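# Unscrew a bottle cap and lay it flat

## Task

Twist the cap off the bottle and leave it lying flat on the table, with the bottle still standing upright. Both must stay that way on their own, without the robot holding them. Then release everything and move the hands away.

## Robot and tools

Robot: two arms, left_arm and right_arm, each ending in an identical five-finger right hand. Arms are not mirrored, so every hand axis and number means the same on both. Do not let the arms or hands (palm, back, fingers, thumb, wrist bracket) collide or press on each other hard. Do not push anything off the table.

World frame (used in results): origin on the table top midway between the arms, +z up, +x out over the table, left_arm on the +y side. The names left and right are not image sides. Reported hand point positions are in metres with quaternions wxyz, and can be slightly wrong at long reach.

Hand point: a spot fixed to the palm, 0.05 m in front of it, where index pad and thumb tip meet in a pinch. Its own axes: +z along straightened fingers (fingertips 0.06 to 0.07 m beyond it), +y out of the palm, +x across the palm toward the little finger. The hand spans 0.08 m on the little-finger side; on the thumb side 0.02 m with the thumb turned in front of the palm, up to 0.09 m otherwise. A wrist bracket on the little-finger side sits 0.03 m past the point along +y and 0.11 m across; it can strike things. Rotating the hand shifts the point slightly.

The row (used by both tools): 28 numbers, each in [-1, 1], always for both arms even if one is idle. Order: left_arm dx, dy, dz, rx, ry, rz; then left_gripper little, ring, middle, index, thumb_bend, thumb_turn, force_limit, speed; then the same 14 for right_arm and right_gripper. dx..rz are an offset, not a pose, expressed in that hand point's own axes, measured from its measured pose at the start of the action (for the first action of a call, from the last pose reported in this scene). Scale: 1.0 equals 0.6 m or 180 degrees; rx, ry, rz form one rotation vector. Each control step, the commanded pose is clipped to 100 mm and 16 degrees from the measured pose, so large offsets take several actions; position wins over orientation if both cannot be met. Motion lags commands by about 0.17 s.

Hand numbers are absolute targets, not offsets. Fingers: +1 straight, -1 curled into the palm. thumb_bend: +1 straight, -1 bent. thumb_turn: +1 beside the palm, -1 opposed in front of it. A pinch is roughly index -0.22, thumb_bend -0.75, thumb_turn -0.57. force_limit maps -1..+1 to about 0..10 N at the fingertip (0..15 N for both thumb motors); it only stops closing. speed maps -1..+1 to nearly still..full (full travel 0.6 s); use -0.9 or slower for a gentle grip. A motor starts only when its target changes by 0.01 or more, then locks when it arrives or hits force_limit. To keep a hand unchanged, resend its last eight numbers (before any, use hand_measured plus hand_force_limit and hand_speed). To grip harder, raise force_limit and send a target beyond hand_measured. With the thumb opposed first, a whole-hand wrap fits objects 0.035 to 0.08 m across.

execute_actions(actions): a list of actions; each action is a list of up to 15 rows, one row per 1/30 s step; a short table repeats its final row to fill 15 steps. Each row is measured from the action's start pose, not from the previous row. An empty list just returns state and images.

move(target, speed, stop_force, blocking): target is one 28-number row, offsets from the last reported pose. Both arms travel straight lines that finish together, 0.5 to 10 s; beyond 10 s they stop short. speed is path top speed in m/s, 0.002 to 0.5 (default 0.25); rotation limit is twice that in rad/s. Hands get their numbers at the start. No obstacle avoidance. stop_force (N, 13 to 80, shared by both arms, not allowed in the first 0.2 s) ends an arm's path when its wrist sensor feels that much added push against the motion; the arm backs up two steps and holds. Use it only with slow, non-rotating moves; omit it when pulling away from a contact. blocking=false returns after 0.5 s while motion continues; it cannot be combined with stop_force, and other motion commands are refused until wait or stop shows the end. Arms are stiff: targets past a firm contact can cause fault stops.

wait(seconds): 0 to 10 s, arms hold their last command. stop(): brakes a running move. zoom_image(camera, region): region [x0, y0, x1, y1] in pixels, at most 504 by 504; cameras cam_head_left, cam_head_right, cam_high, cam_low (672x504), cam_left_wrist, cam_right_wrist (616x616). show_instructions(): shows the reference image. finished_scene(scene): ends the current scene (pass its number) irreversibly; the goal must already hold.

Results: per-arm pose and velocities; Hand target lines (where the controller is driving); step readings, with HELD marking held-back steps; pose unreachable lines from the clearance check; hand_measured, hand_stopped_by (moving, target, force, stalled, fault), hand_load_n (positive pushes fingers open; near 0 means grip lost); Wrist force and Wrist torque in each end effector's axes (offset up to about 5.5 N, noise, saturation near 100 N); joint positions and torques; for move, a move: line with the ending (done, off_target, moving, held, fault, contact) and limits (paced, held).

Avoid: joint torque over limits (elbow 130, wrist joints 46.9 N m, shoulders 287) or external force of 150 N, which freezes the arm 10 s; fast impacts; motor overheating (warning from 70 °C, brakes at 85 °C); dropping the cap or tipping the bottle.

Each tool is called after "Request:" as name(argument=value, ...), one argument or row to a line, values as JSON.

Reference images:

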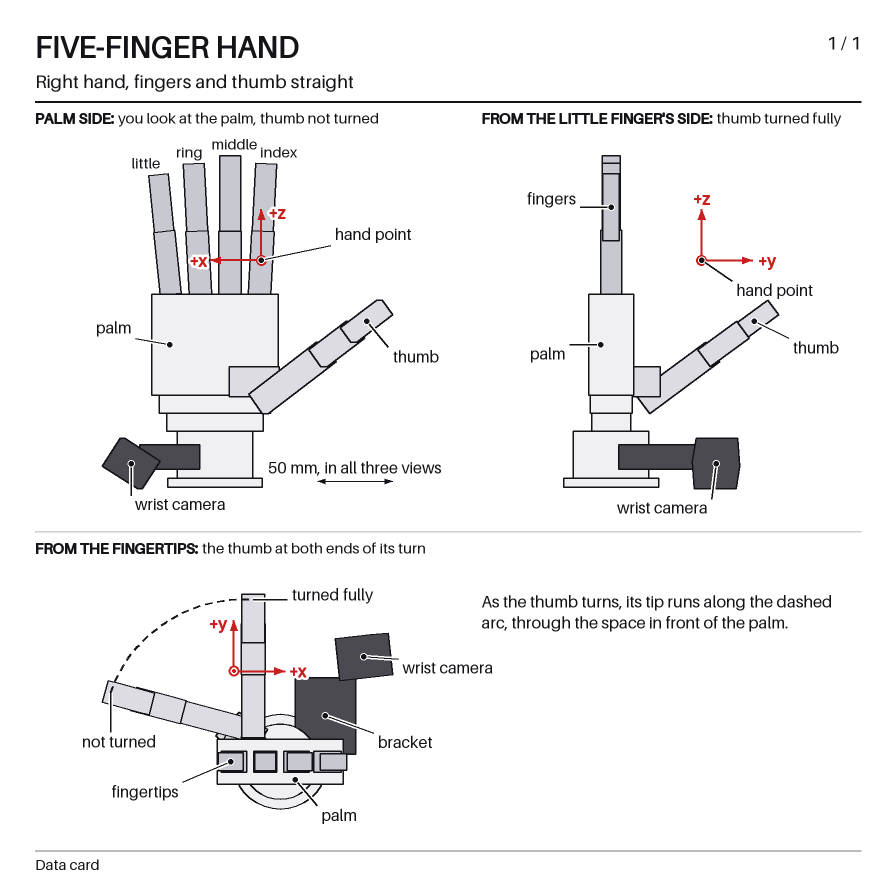

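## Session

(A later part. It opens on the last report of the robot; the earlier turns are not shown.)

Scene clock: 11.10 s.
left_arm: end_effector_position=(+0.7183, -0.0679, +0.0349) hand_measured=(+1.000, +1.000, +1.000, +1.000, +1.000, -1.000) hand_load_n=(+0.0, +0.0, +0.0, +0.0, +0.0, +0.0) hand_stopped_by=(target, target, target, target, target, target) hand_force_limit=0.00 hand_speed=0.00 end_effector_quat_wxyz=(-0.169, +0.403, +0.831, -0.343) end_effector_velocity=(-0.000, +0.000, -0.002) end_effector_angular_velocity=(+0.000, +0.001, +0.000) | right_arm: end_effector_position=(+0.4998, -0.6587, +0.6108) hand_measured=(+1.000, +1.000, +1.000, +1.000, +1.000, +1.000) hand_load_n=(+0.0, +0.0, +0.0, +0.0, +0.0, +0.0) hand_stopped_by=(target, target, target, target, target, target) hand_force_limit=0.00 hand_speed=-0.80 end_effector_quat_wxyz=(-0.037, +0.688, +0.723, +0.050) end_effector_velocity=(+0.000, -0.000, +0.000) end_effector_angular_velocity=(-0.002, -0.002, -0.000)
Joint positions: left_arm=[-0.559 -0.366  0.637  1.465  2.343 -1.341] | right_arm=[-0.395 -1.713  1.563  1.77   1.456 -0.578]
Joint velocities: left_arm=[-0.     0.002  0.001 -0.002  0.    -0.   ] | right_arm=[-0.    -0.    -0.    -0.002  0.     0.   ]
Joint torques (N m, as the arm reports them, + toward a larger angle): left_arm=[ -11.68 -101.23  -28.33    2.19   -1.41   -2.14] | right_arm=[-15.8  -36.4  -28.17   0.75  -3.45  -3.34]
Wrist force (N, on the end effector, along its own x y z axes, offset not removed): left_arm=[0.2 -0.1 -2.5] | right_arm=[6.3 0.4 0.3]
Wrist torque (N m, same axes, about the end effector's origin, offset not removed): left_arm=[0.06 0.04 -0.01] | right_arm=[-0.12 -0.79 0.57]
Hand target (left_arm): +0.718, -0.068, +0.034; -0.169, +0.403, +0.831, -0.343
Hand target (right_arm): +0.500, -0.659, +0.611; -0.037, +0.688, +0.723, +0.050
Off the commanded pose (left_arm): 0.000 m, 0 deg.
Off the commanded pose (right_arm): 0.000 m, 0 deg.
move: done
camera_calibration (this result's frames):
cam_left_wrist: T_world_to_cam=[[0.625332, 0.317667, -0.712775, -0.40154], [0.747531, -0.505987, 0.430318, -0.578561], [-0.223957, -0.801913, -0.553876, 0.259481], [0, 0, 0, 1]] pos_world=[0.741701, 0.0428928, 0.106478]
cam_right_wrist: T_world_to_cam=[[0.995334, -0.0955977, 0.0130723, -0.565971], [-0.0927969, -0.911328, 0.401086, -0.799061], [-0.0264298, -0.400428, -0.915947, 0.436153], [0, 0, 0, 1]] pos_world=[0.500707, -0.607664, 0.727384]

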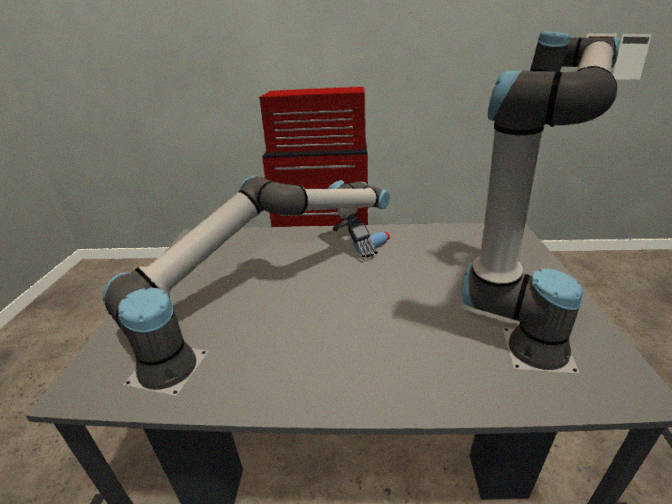

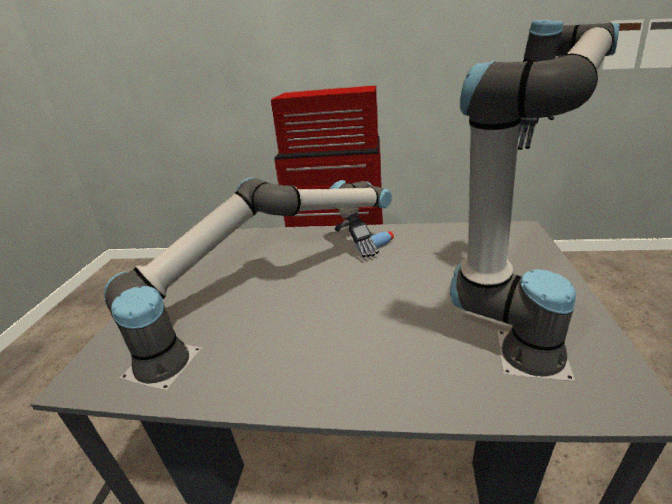

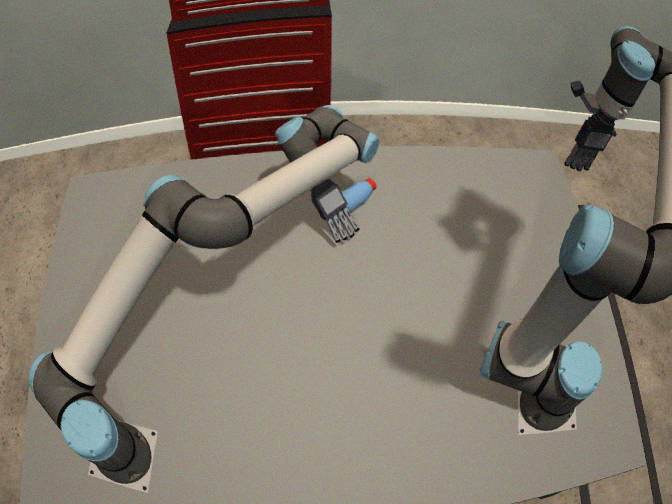

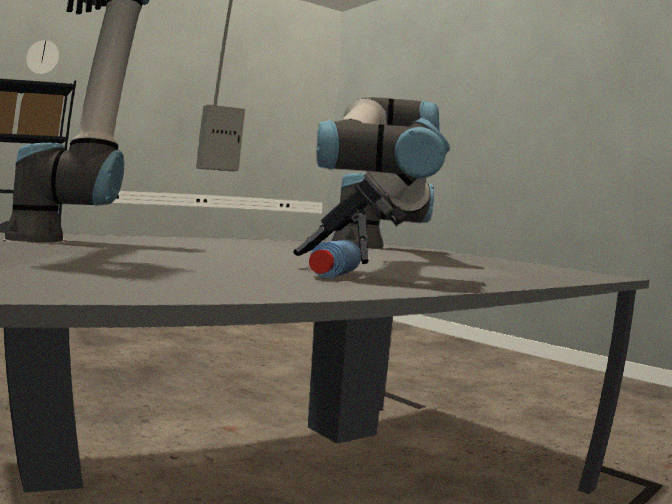

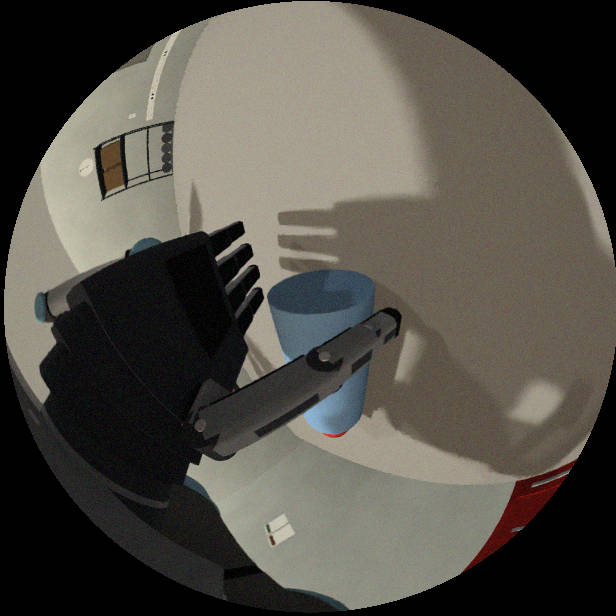

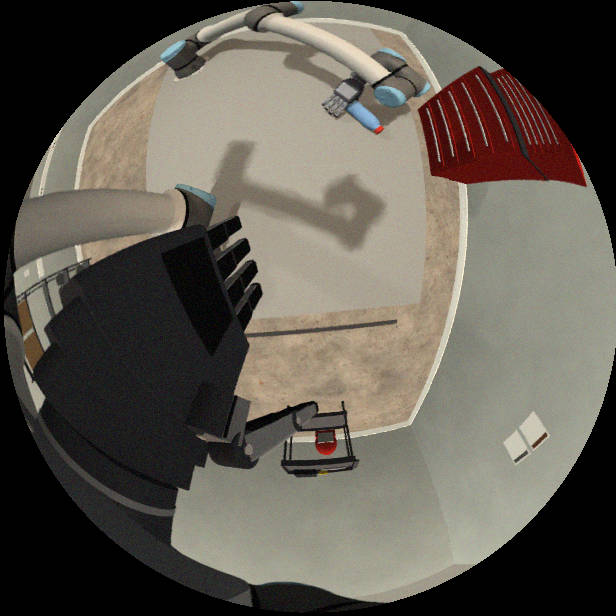

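Request:
move(
  target=[-0.085,0,0,0,0,0,1,1,1,1,1,-1,0,0, 0,0,0,0,0,0,1,1,1,1,1,1,0,-0.8],
  speed=0.06,
)

Request:
move(
  target=[0,0.01,0.01,0,0,0,-1,-1,-1,-1,-1,-1,0.6,-0.5, 0,0,0,0,0,0,1,1,1,1,1,1,0,-0.8],
  speed=0.02,
)

Request:
zoom_image(
  camera="cam_low",
  region=[240,150,460,300],
)

Scene clock: 12.93 s.
left_arm: end_effector_position=(+0.7442, -0.1017, +0.0342) hand_measured=(+1.000, +1.000, +1.000, +1.000, +1.000, -1.000) hand_load_n=(+0.0, +0.0, +0.0, +0.0, +0.0, +0.0) hand_stopped_by=(target, target, target, target, target, target) hand_force_limit=0.00 hand_speed=0.00 end_effector_quat_wxyz=(-0.167, +0.403, +0.832, -0.344) end_effector_velocity=(+0.000, +0.000, +0.001) end_effector_angular_velocity=(-0.000, -0.000, +0.000) | right_arm: end_effector_position=(+0.4998, -0.6587, +0.6108) hand_measured=(+1.000, +1.000, +1.000, +1.000, +1.000, +1.000) hand_load_n=(+0.0, +0.0, +0.0, +0.0, +0.0, +0.0) hand_stopped_by=(target, target, target, target, target, target) hand_force_limit=0.00 hand_speed=-0.80 end_effector_quat_wxyz=(-0.037, +0.688, +0.723, +0.050) end_effector_velocity=(+0.000, -0.000, +0.000) end_effector_angular_velocity=(-0.001, -0.002, +0.000)
Joint positions: left_arm=[-0.566 -0.235  0.367  1.59   2.344 -1.356] | right_arm=[-0.395 -1.713  1.563  1.77   1.456 -0.578]
Joint velocities: left_arm=[ 0.    -0.001  0.001 -0.001 -0.    -0.   ] | right_arm=[ 0.     0.    -0.001 -0.001 -0.    -0.   ]
Joint torques (N m, as the arm reports them, + toward a larger angle): left_arm=[  -3.81 -121.04  -30.03    2.02    3.42   -1.38] | right_arm=[-17.31 -37.03 -26.15   0.38  -3.63  -3.62]
Wrist force (N, on the end effector, along its own x y z axes, offset not removed): left_arm=[-1.4 1.1 -1.6] | right_arm=[2.8 -2.4 -4.6]
Wrist torque (N m, same axes, about the end effector's origin, offset not removed): left_arm=[0.08 0.34 -0.09] | right_arm=[-0.18 -0.04 0.23]
Hand target (left_arm): +0.744, -0.102, +0.034; -0.167, +0.403, +0.832, -0.344
Hand target (right_arm): +0.500, -0.659, +0.611; -0.037, +0.688, +0.723, +0.050
Off the commanded pose (left_arm): 0.008 m, 0 deg.
Off the commanded pose (right_arm): 0.000 m, 0 deg.
move: held (left_arm); limits=held; held on 6 of 34 steps (left_arm), including the last (left_arm)
pose unreachable (left arm): on one or more control steps of this call, first in action 0 (counted from 0), this arm could not follow its commanded pose, so it was not sent that pose on those steps. On the call's last step it was still not sent that pose. It may still have moved: this result reports where it is.
cause: the commanded pose would bring two parts of the arm too close to each other (joints 4 (wrist 1) to 6 (wrist 3) lie between them).
camera_calibration (this result's frames):
cam_left_wrist: T_world_to_cam=[[0.626581, 0.318284, -0.711402, -0.408406], [0.747798, -0.502654, 0.433748, -0.614725], [-0.219534, -0.803763, -0.552965, 0.234382], [0, 0, 0, 1]] pos_world=[0.767044, 0.00938222, 0.105701]
cam_right_wrist: T_world_to_cam=[[0.995334, -0.0955975, 0.0130721, -0.565971], [-0.0927967, -0.911328, 0.401086, -0.799061], [-0.0264298, -0.400428, -0.915947, 0.436153], [0, 0, 0, 1]] pos_world=[0.500707, -0.607664, 0.727384]

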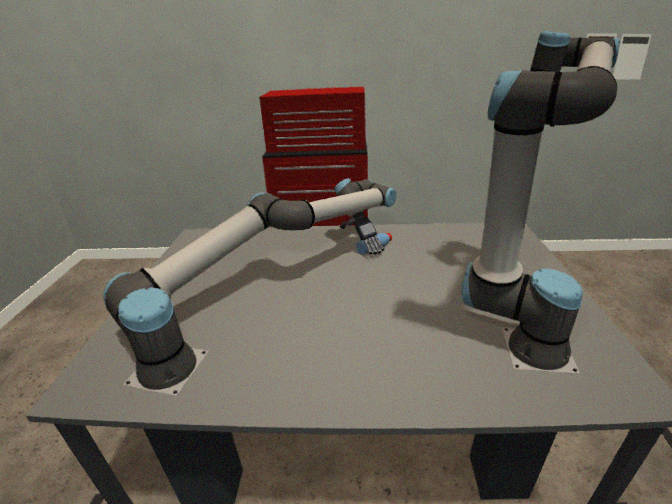

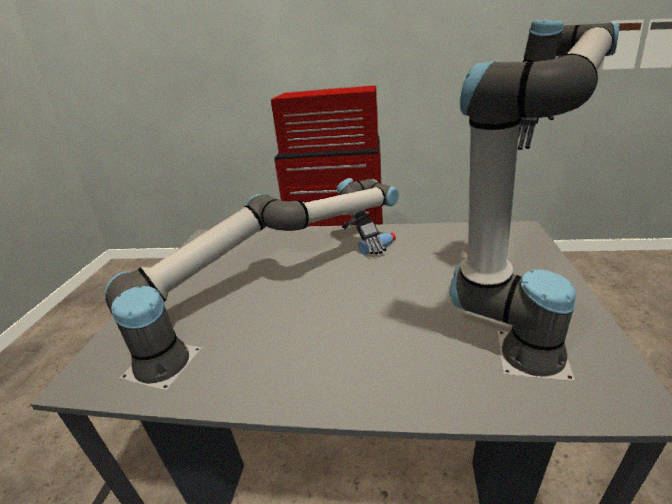

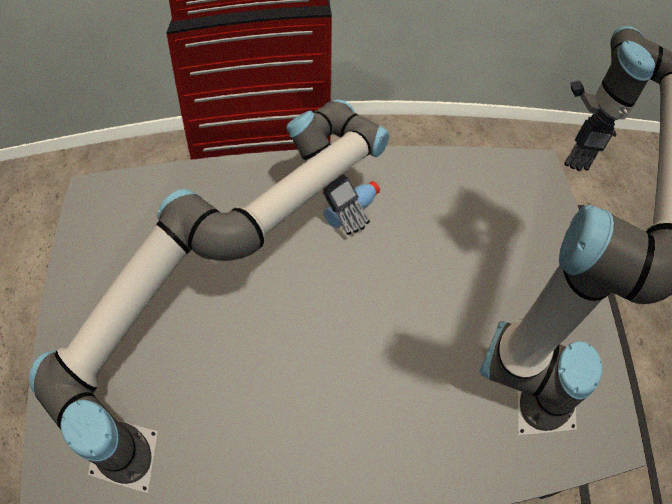

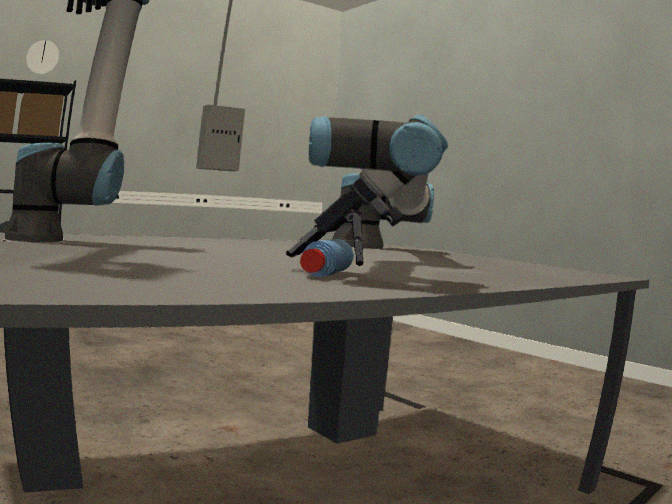

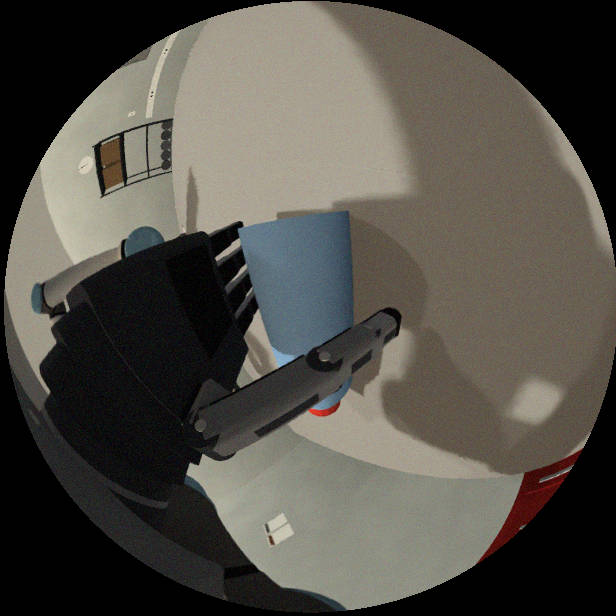

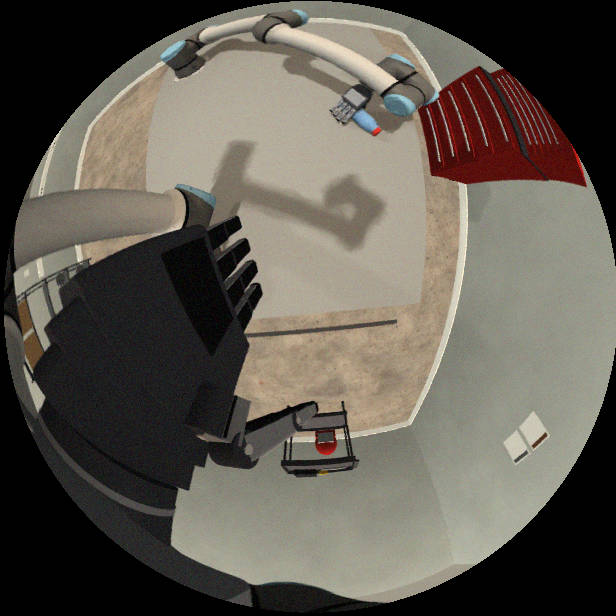

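Scene clock: 14.27 s.
left_arm: end_effector_position=(+0.7442, -0.1017, +0.0258) hand_measured=(+0.118, +0.146, +0.570, +0.174, +0.510, -1.000) hand_load_n=(+11.5, +7.0, +12.0, +7.0, +20.5, +12.0) hand_stopped_by=(force, force, force, force, force, target) hand_force_limit=0.60 hand_speed=-0.50 end_effector_quat_wxyz=(-0.167, +0.403, +0.832, -0.344) end_effector_velocity=(+0.000, +0.000, +0.001) end_effector_angular_velocity=(+0.000, -0.002, -0.000) | right_arm: end_effector_position=(+0.4998, -0.6587, +0.6108) hand_measured=(+1.000, +1.000, +1.000, +1.000, +1.000, +1.000) hand_load_n=(+0.0, +0.0, +0.0, +0.0, +0.0, +0.0) hand_stopped_by=(target, target, target, target, target, target) hand_force_limit=0.00 hand_speed=-0.80 end_effector_quat_wxyz=(-0.037, +0.688, +0.723, +0.050) end_effector_velocity=(+0.000, -0.000, -0.000) end_effector_angular_velocity=(-0.001, -0.002, -0.000)
Joint positions: left_arm=[-0.566 -0.23   0.372  1.581  2.344 -1.356] | right_arm=[-0.395 -1.713  1.563  1.77   1.456 -0.578]
Joint velocities: left_arm=[-0.    -0.001  0.    -0.    -0.001 -0.   ] | right_arm=[-0.    -0.     0.    -0.002 -0.     0.   ]
Joint torques (N m, as the arm reports them, + toward a larger angle): left_arm=[ -0.43 -59.34  -9.83  -4.57 -10.19   0.46] | right_arm=[-15.48 -36.69 -27.44   0.54  -3.57  -3.73]
Wrist force (N, on the end effector, along its own x y z axes, offset not removed): left_arm=[1.4 -31.3 -37.8] | right_arm=[-4.4 1.2 -3.3]
Wrist torque (N m, same axes, about the end effector's origin, offset not removed): left_arm=[2.84 1.24 -0.55] | right_arm=[0.19 0.84 -0.25]
Hand target (left_arm): +0.744, -0.102, +0.026; -0.167, +0.403, +0.832, -0.344
Hand target (right_arm): +0.500, -0.659, +0.611; -0.037, +0.688, +0.723, +0.050
Off the commanded pose (left_arm): 0.000 m, 0 deg.
Off the commanded pose (right_arm): 0.000 m, 0 deg.
move: done
camera_calibration (this result's frames):
cam_left_wrist: T_world_to_cam=[[0.626571, 0.318233, -0.711432, -0.414366], [0.747802, -0.502627, 0.433771, -0.61109], [-0.219545, -0.8038, -0.552907, 0.229714], [0, 0, 0, 1]] pos_world=[0.767037, 0.00935826, 0.0972904]
cam_right_wrist: T_world_to_cam=[[0.995334, -0.0955976, 0.0130722, -0.565971], [-0.0927968, -0.911328, 0.401086, -0.799061], [-0.0264298, -0.400428, -0.915947, 0.436153], [0, 0, 0, 1]] pos_world=[0.500707, -0.607664, 0.727384]

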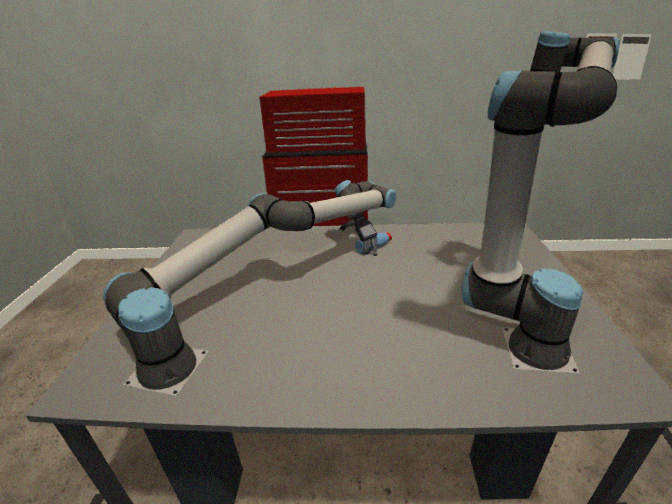

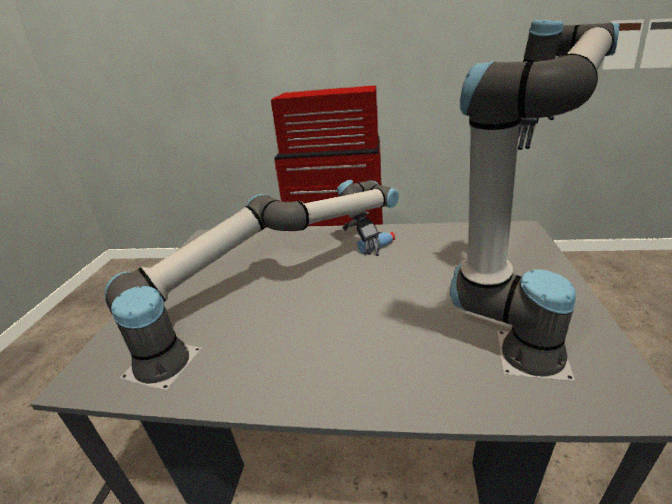

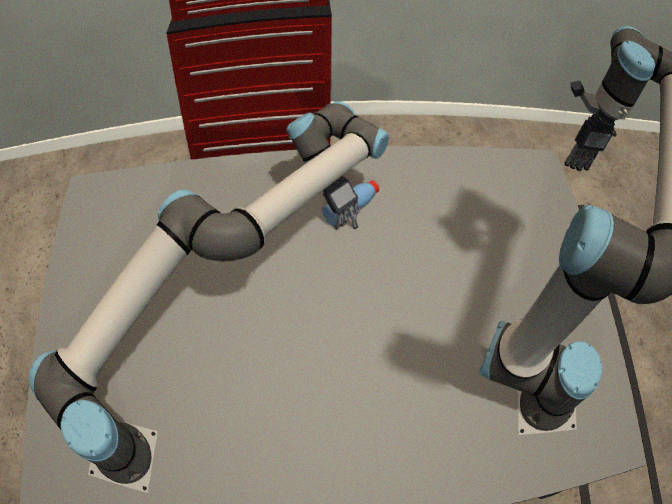

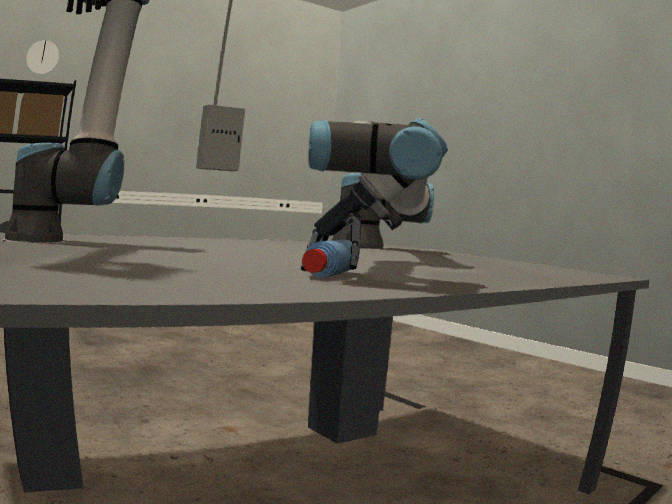

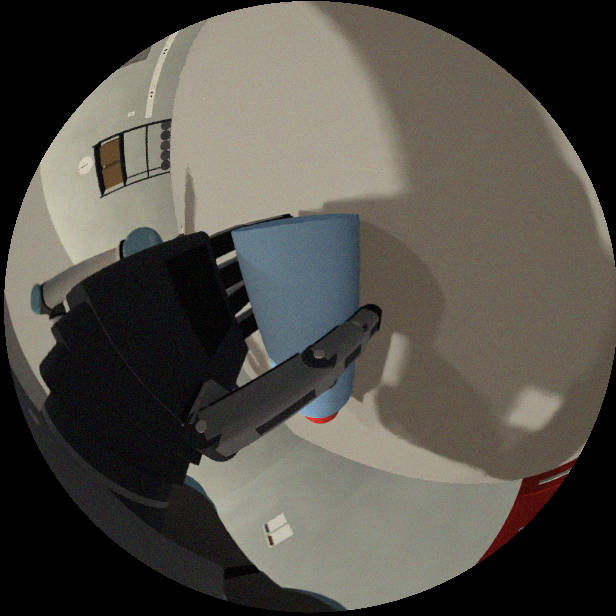

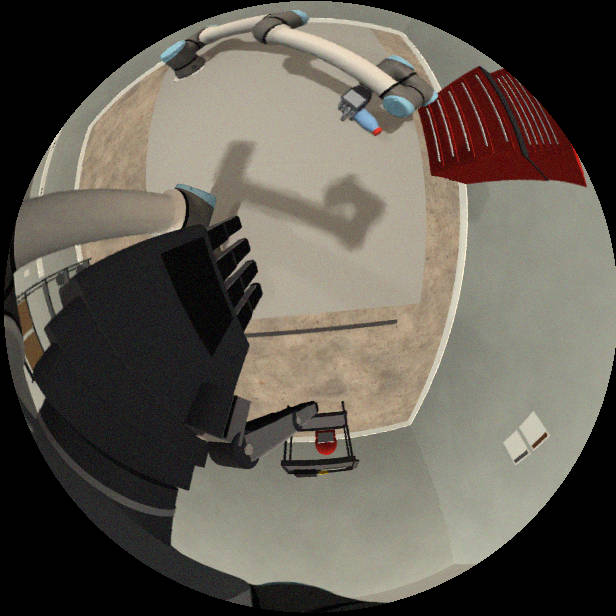

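Region (240, 150, 460, 300) of cam_low's 672x504 image, scaled by 2.291, with more detail than that image has; it fills the top 344 rows of this view, and the rest is white.

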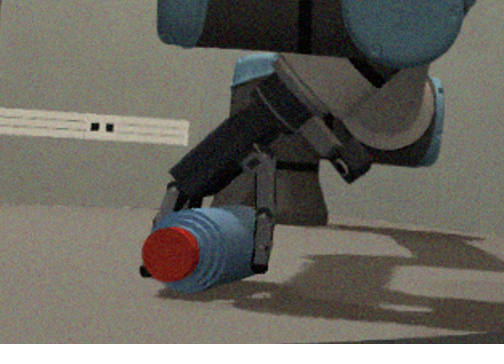

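Lift slightly while re-squeezing.

Request:
move(
  target=[0,-0.025,-0.025,0,0,0,-0.95,-0.95,-0.95,-0.95,-0.95,-1,1,-0.6, 0,0,0,0,0,0,1,1,1,1,1,1,0,-0.8],
  speed=0.02,
)

Request:
zoom_image(
  camera="cam_low",
  region=[240,150,460,300],
)

Scene clock: 16.87 s.
left_arm: end_effector_position=(+0.7442, -0.1017, +0.0467) hand_measured=(+0.118, +0.132, +0.568, +0.158, +0.512, -1.000) hand_load_n=(+8.0, +11.0, +0.0, +11.0, +24.0, +11.5) hand_stopped_by=(force, force, force, force, force, target) hand_force_limit=1.00 hand_speed=-0.60 end_effector_quat_wxyz=(-0.167, +0.403, +0.832, -0.344) end_effector_velocity=(+0.000, +0.000, +0.004) end_effector_angular_velocity=(-0.000, +0.000, +0.001) | right_arm: end_effector_position=(+0.4998, -0.6587, +0.6108) hand_measured=(+1.000, +1.000, +1.000, +1.000, +1.000, +1.000) hand_load_n=(+0.0, +0.0, +0.0, +0.0, +0.0, +0.0) hand_stopped_by=(target, target, target, target, target, target) hand_force_limit=0.00 hand_speed=-0.80 end_effector_quat_wxyz=(-0.037, +0.688, +0.723, +0.050) end_effector_velocity=(-0.000, -0.000, +0.001) end_effector_angular_velocity=(-0.001, -0.001, -0.000)
Joint positions: left_arm=[-0.566 -0.242  0.36   1.605  2.344 -1.356] | right_arm=[-0.395 -1.713  1.563  1.77   1.456 -0.578]
Joint velocities: left_arm=[ 0.001 -0.002 -0.003  0.004  0.     0.   ] | right_arm=[-0.    -0.001 -0.001  0.     0.     0.   ]
Joint torques (N m, as the arm reports them, + toward a larger angle): left_arm=[   3.78 -122.01  -46.89    5.71    3.94   -1.69] | right_arm=[-16.07 -36.99 -27.67   0.51  -3.54  -3.76]
Wrist force (N, on the end effector, along its own x y z axes, offset not removed): left_arm=[-2.4 1.9 -2.8] | right_arm=[-0.7 -6.3 2.6]
Wrist torque (N m, same axes, about the end effector's origin, offset not removed): left_arm=[0.28 0.41 -0.09] | right_arm=[-1.17 0.19 -0.20]
Hand target (left_arm): +0.744, -0.102, +0.047; -0.167, +0.403, +0.832, -0.344
Hand target (right_arm): +0.500, -0.659, +0.611; -0.037, +0.688, +0.723, +0.050
Off the commanded pose (left_arm): 0.000 m, 0 deg.
Off the commanded pose (right_arm): 0.000 m, 0 deg.
move: done
camera_calibration (this result's frames):
cam_left_wrist: T_world_to_cam=[[0.626568, 0.318249, -0.711429, -0.399531], [0.747812, -0.50261, 0.433775, -0.620128], [-0.219523, -0.803804, -0.552909, 0.241227], [0, 0, 0, 1]] pos_world=[0.767027, 0.00936669, 0.118135]
cam_right_wrist: T_world_to_cam=[[0.995334, -0.0955978, 0.013072, -0.565971], [-0.0927969, -0.911328, 0.401086, -0.799061], [-0.0264301, -0.400428, -0.915947, 0.436153], [0, 0, 0, 1]] pos_world=[0.500707, -0.607664, 0.727384]

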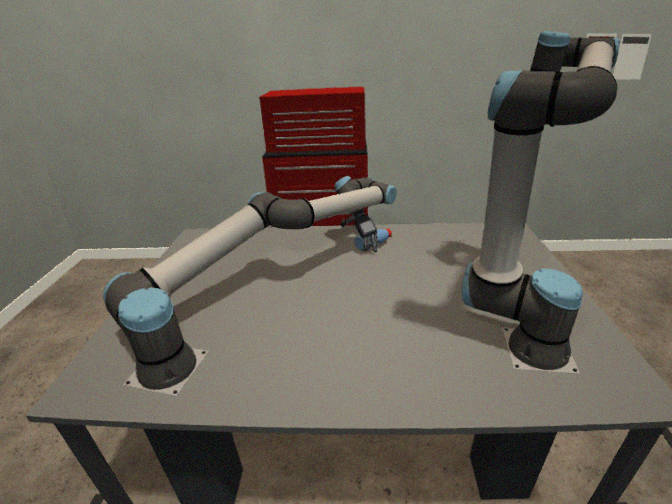

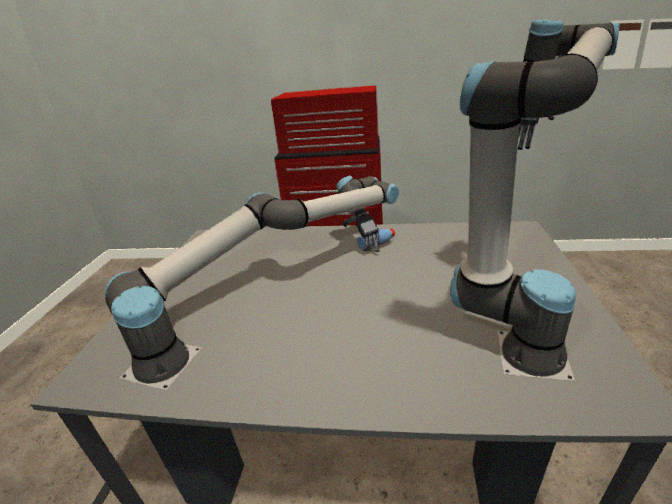

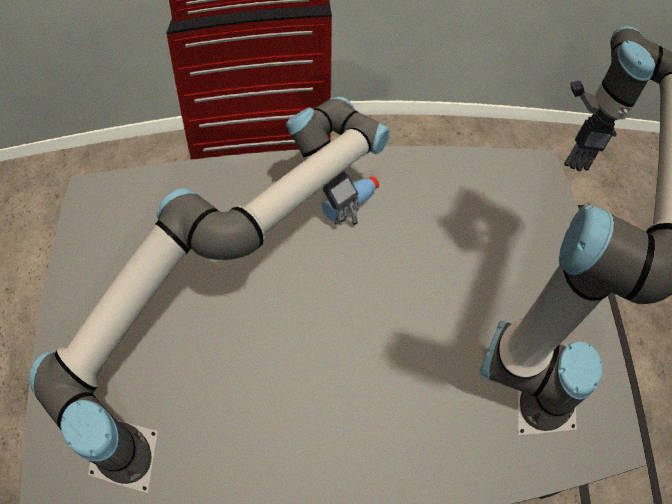

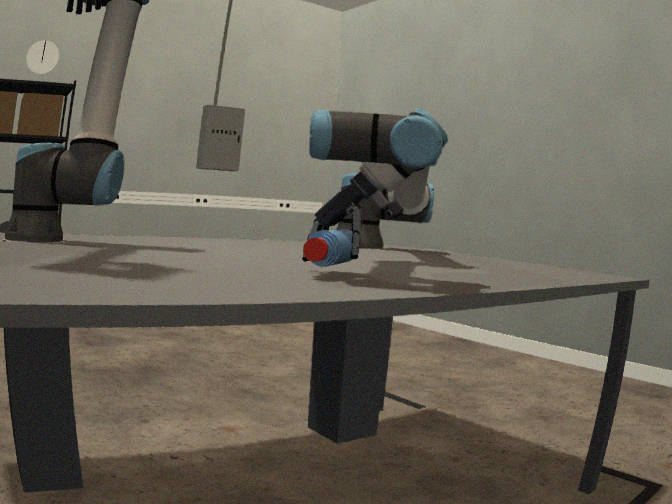

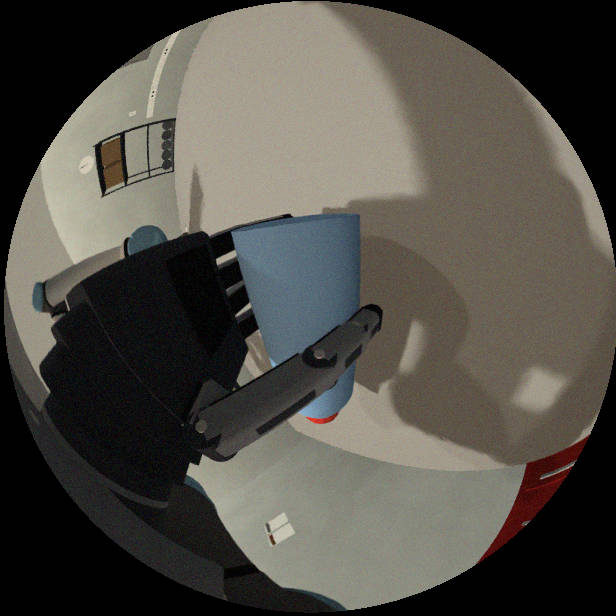

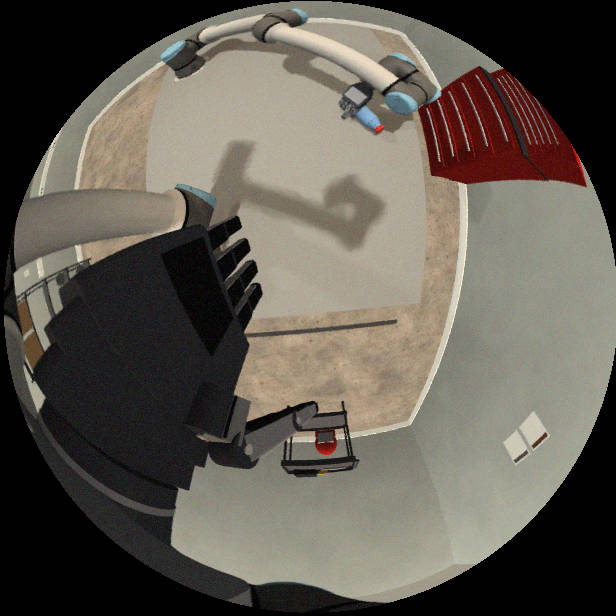

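Region (240, 150, 460, 300) of cam_low's 672x504 image, scaled by 2.291, with more detail than that image has; it fills the top 344 rows of this view, and the rest is white.

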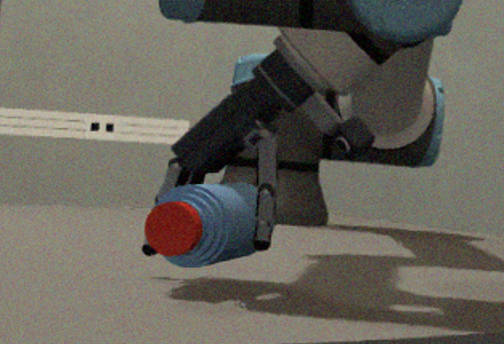

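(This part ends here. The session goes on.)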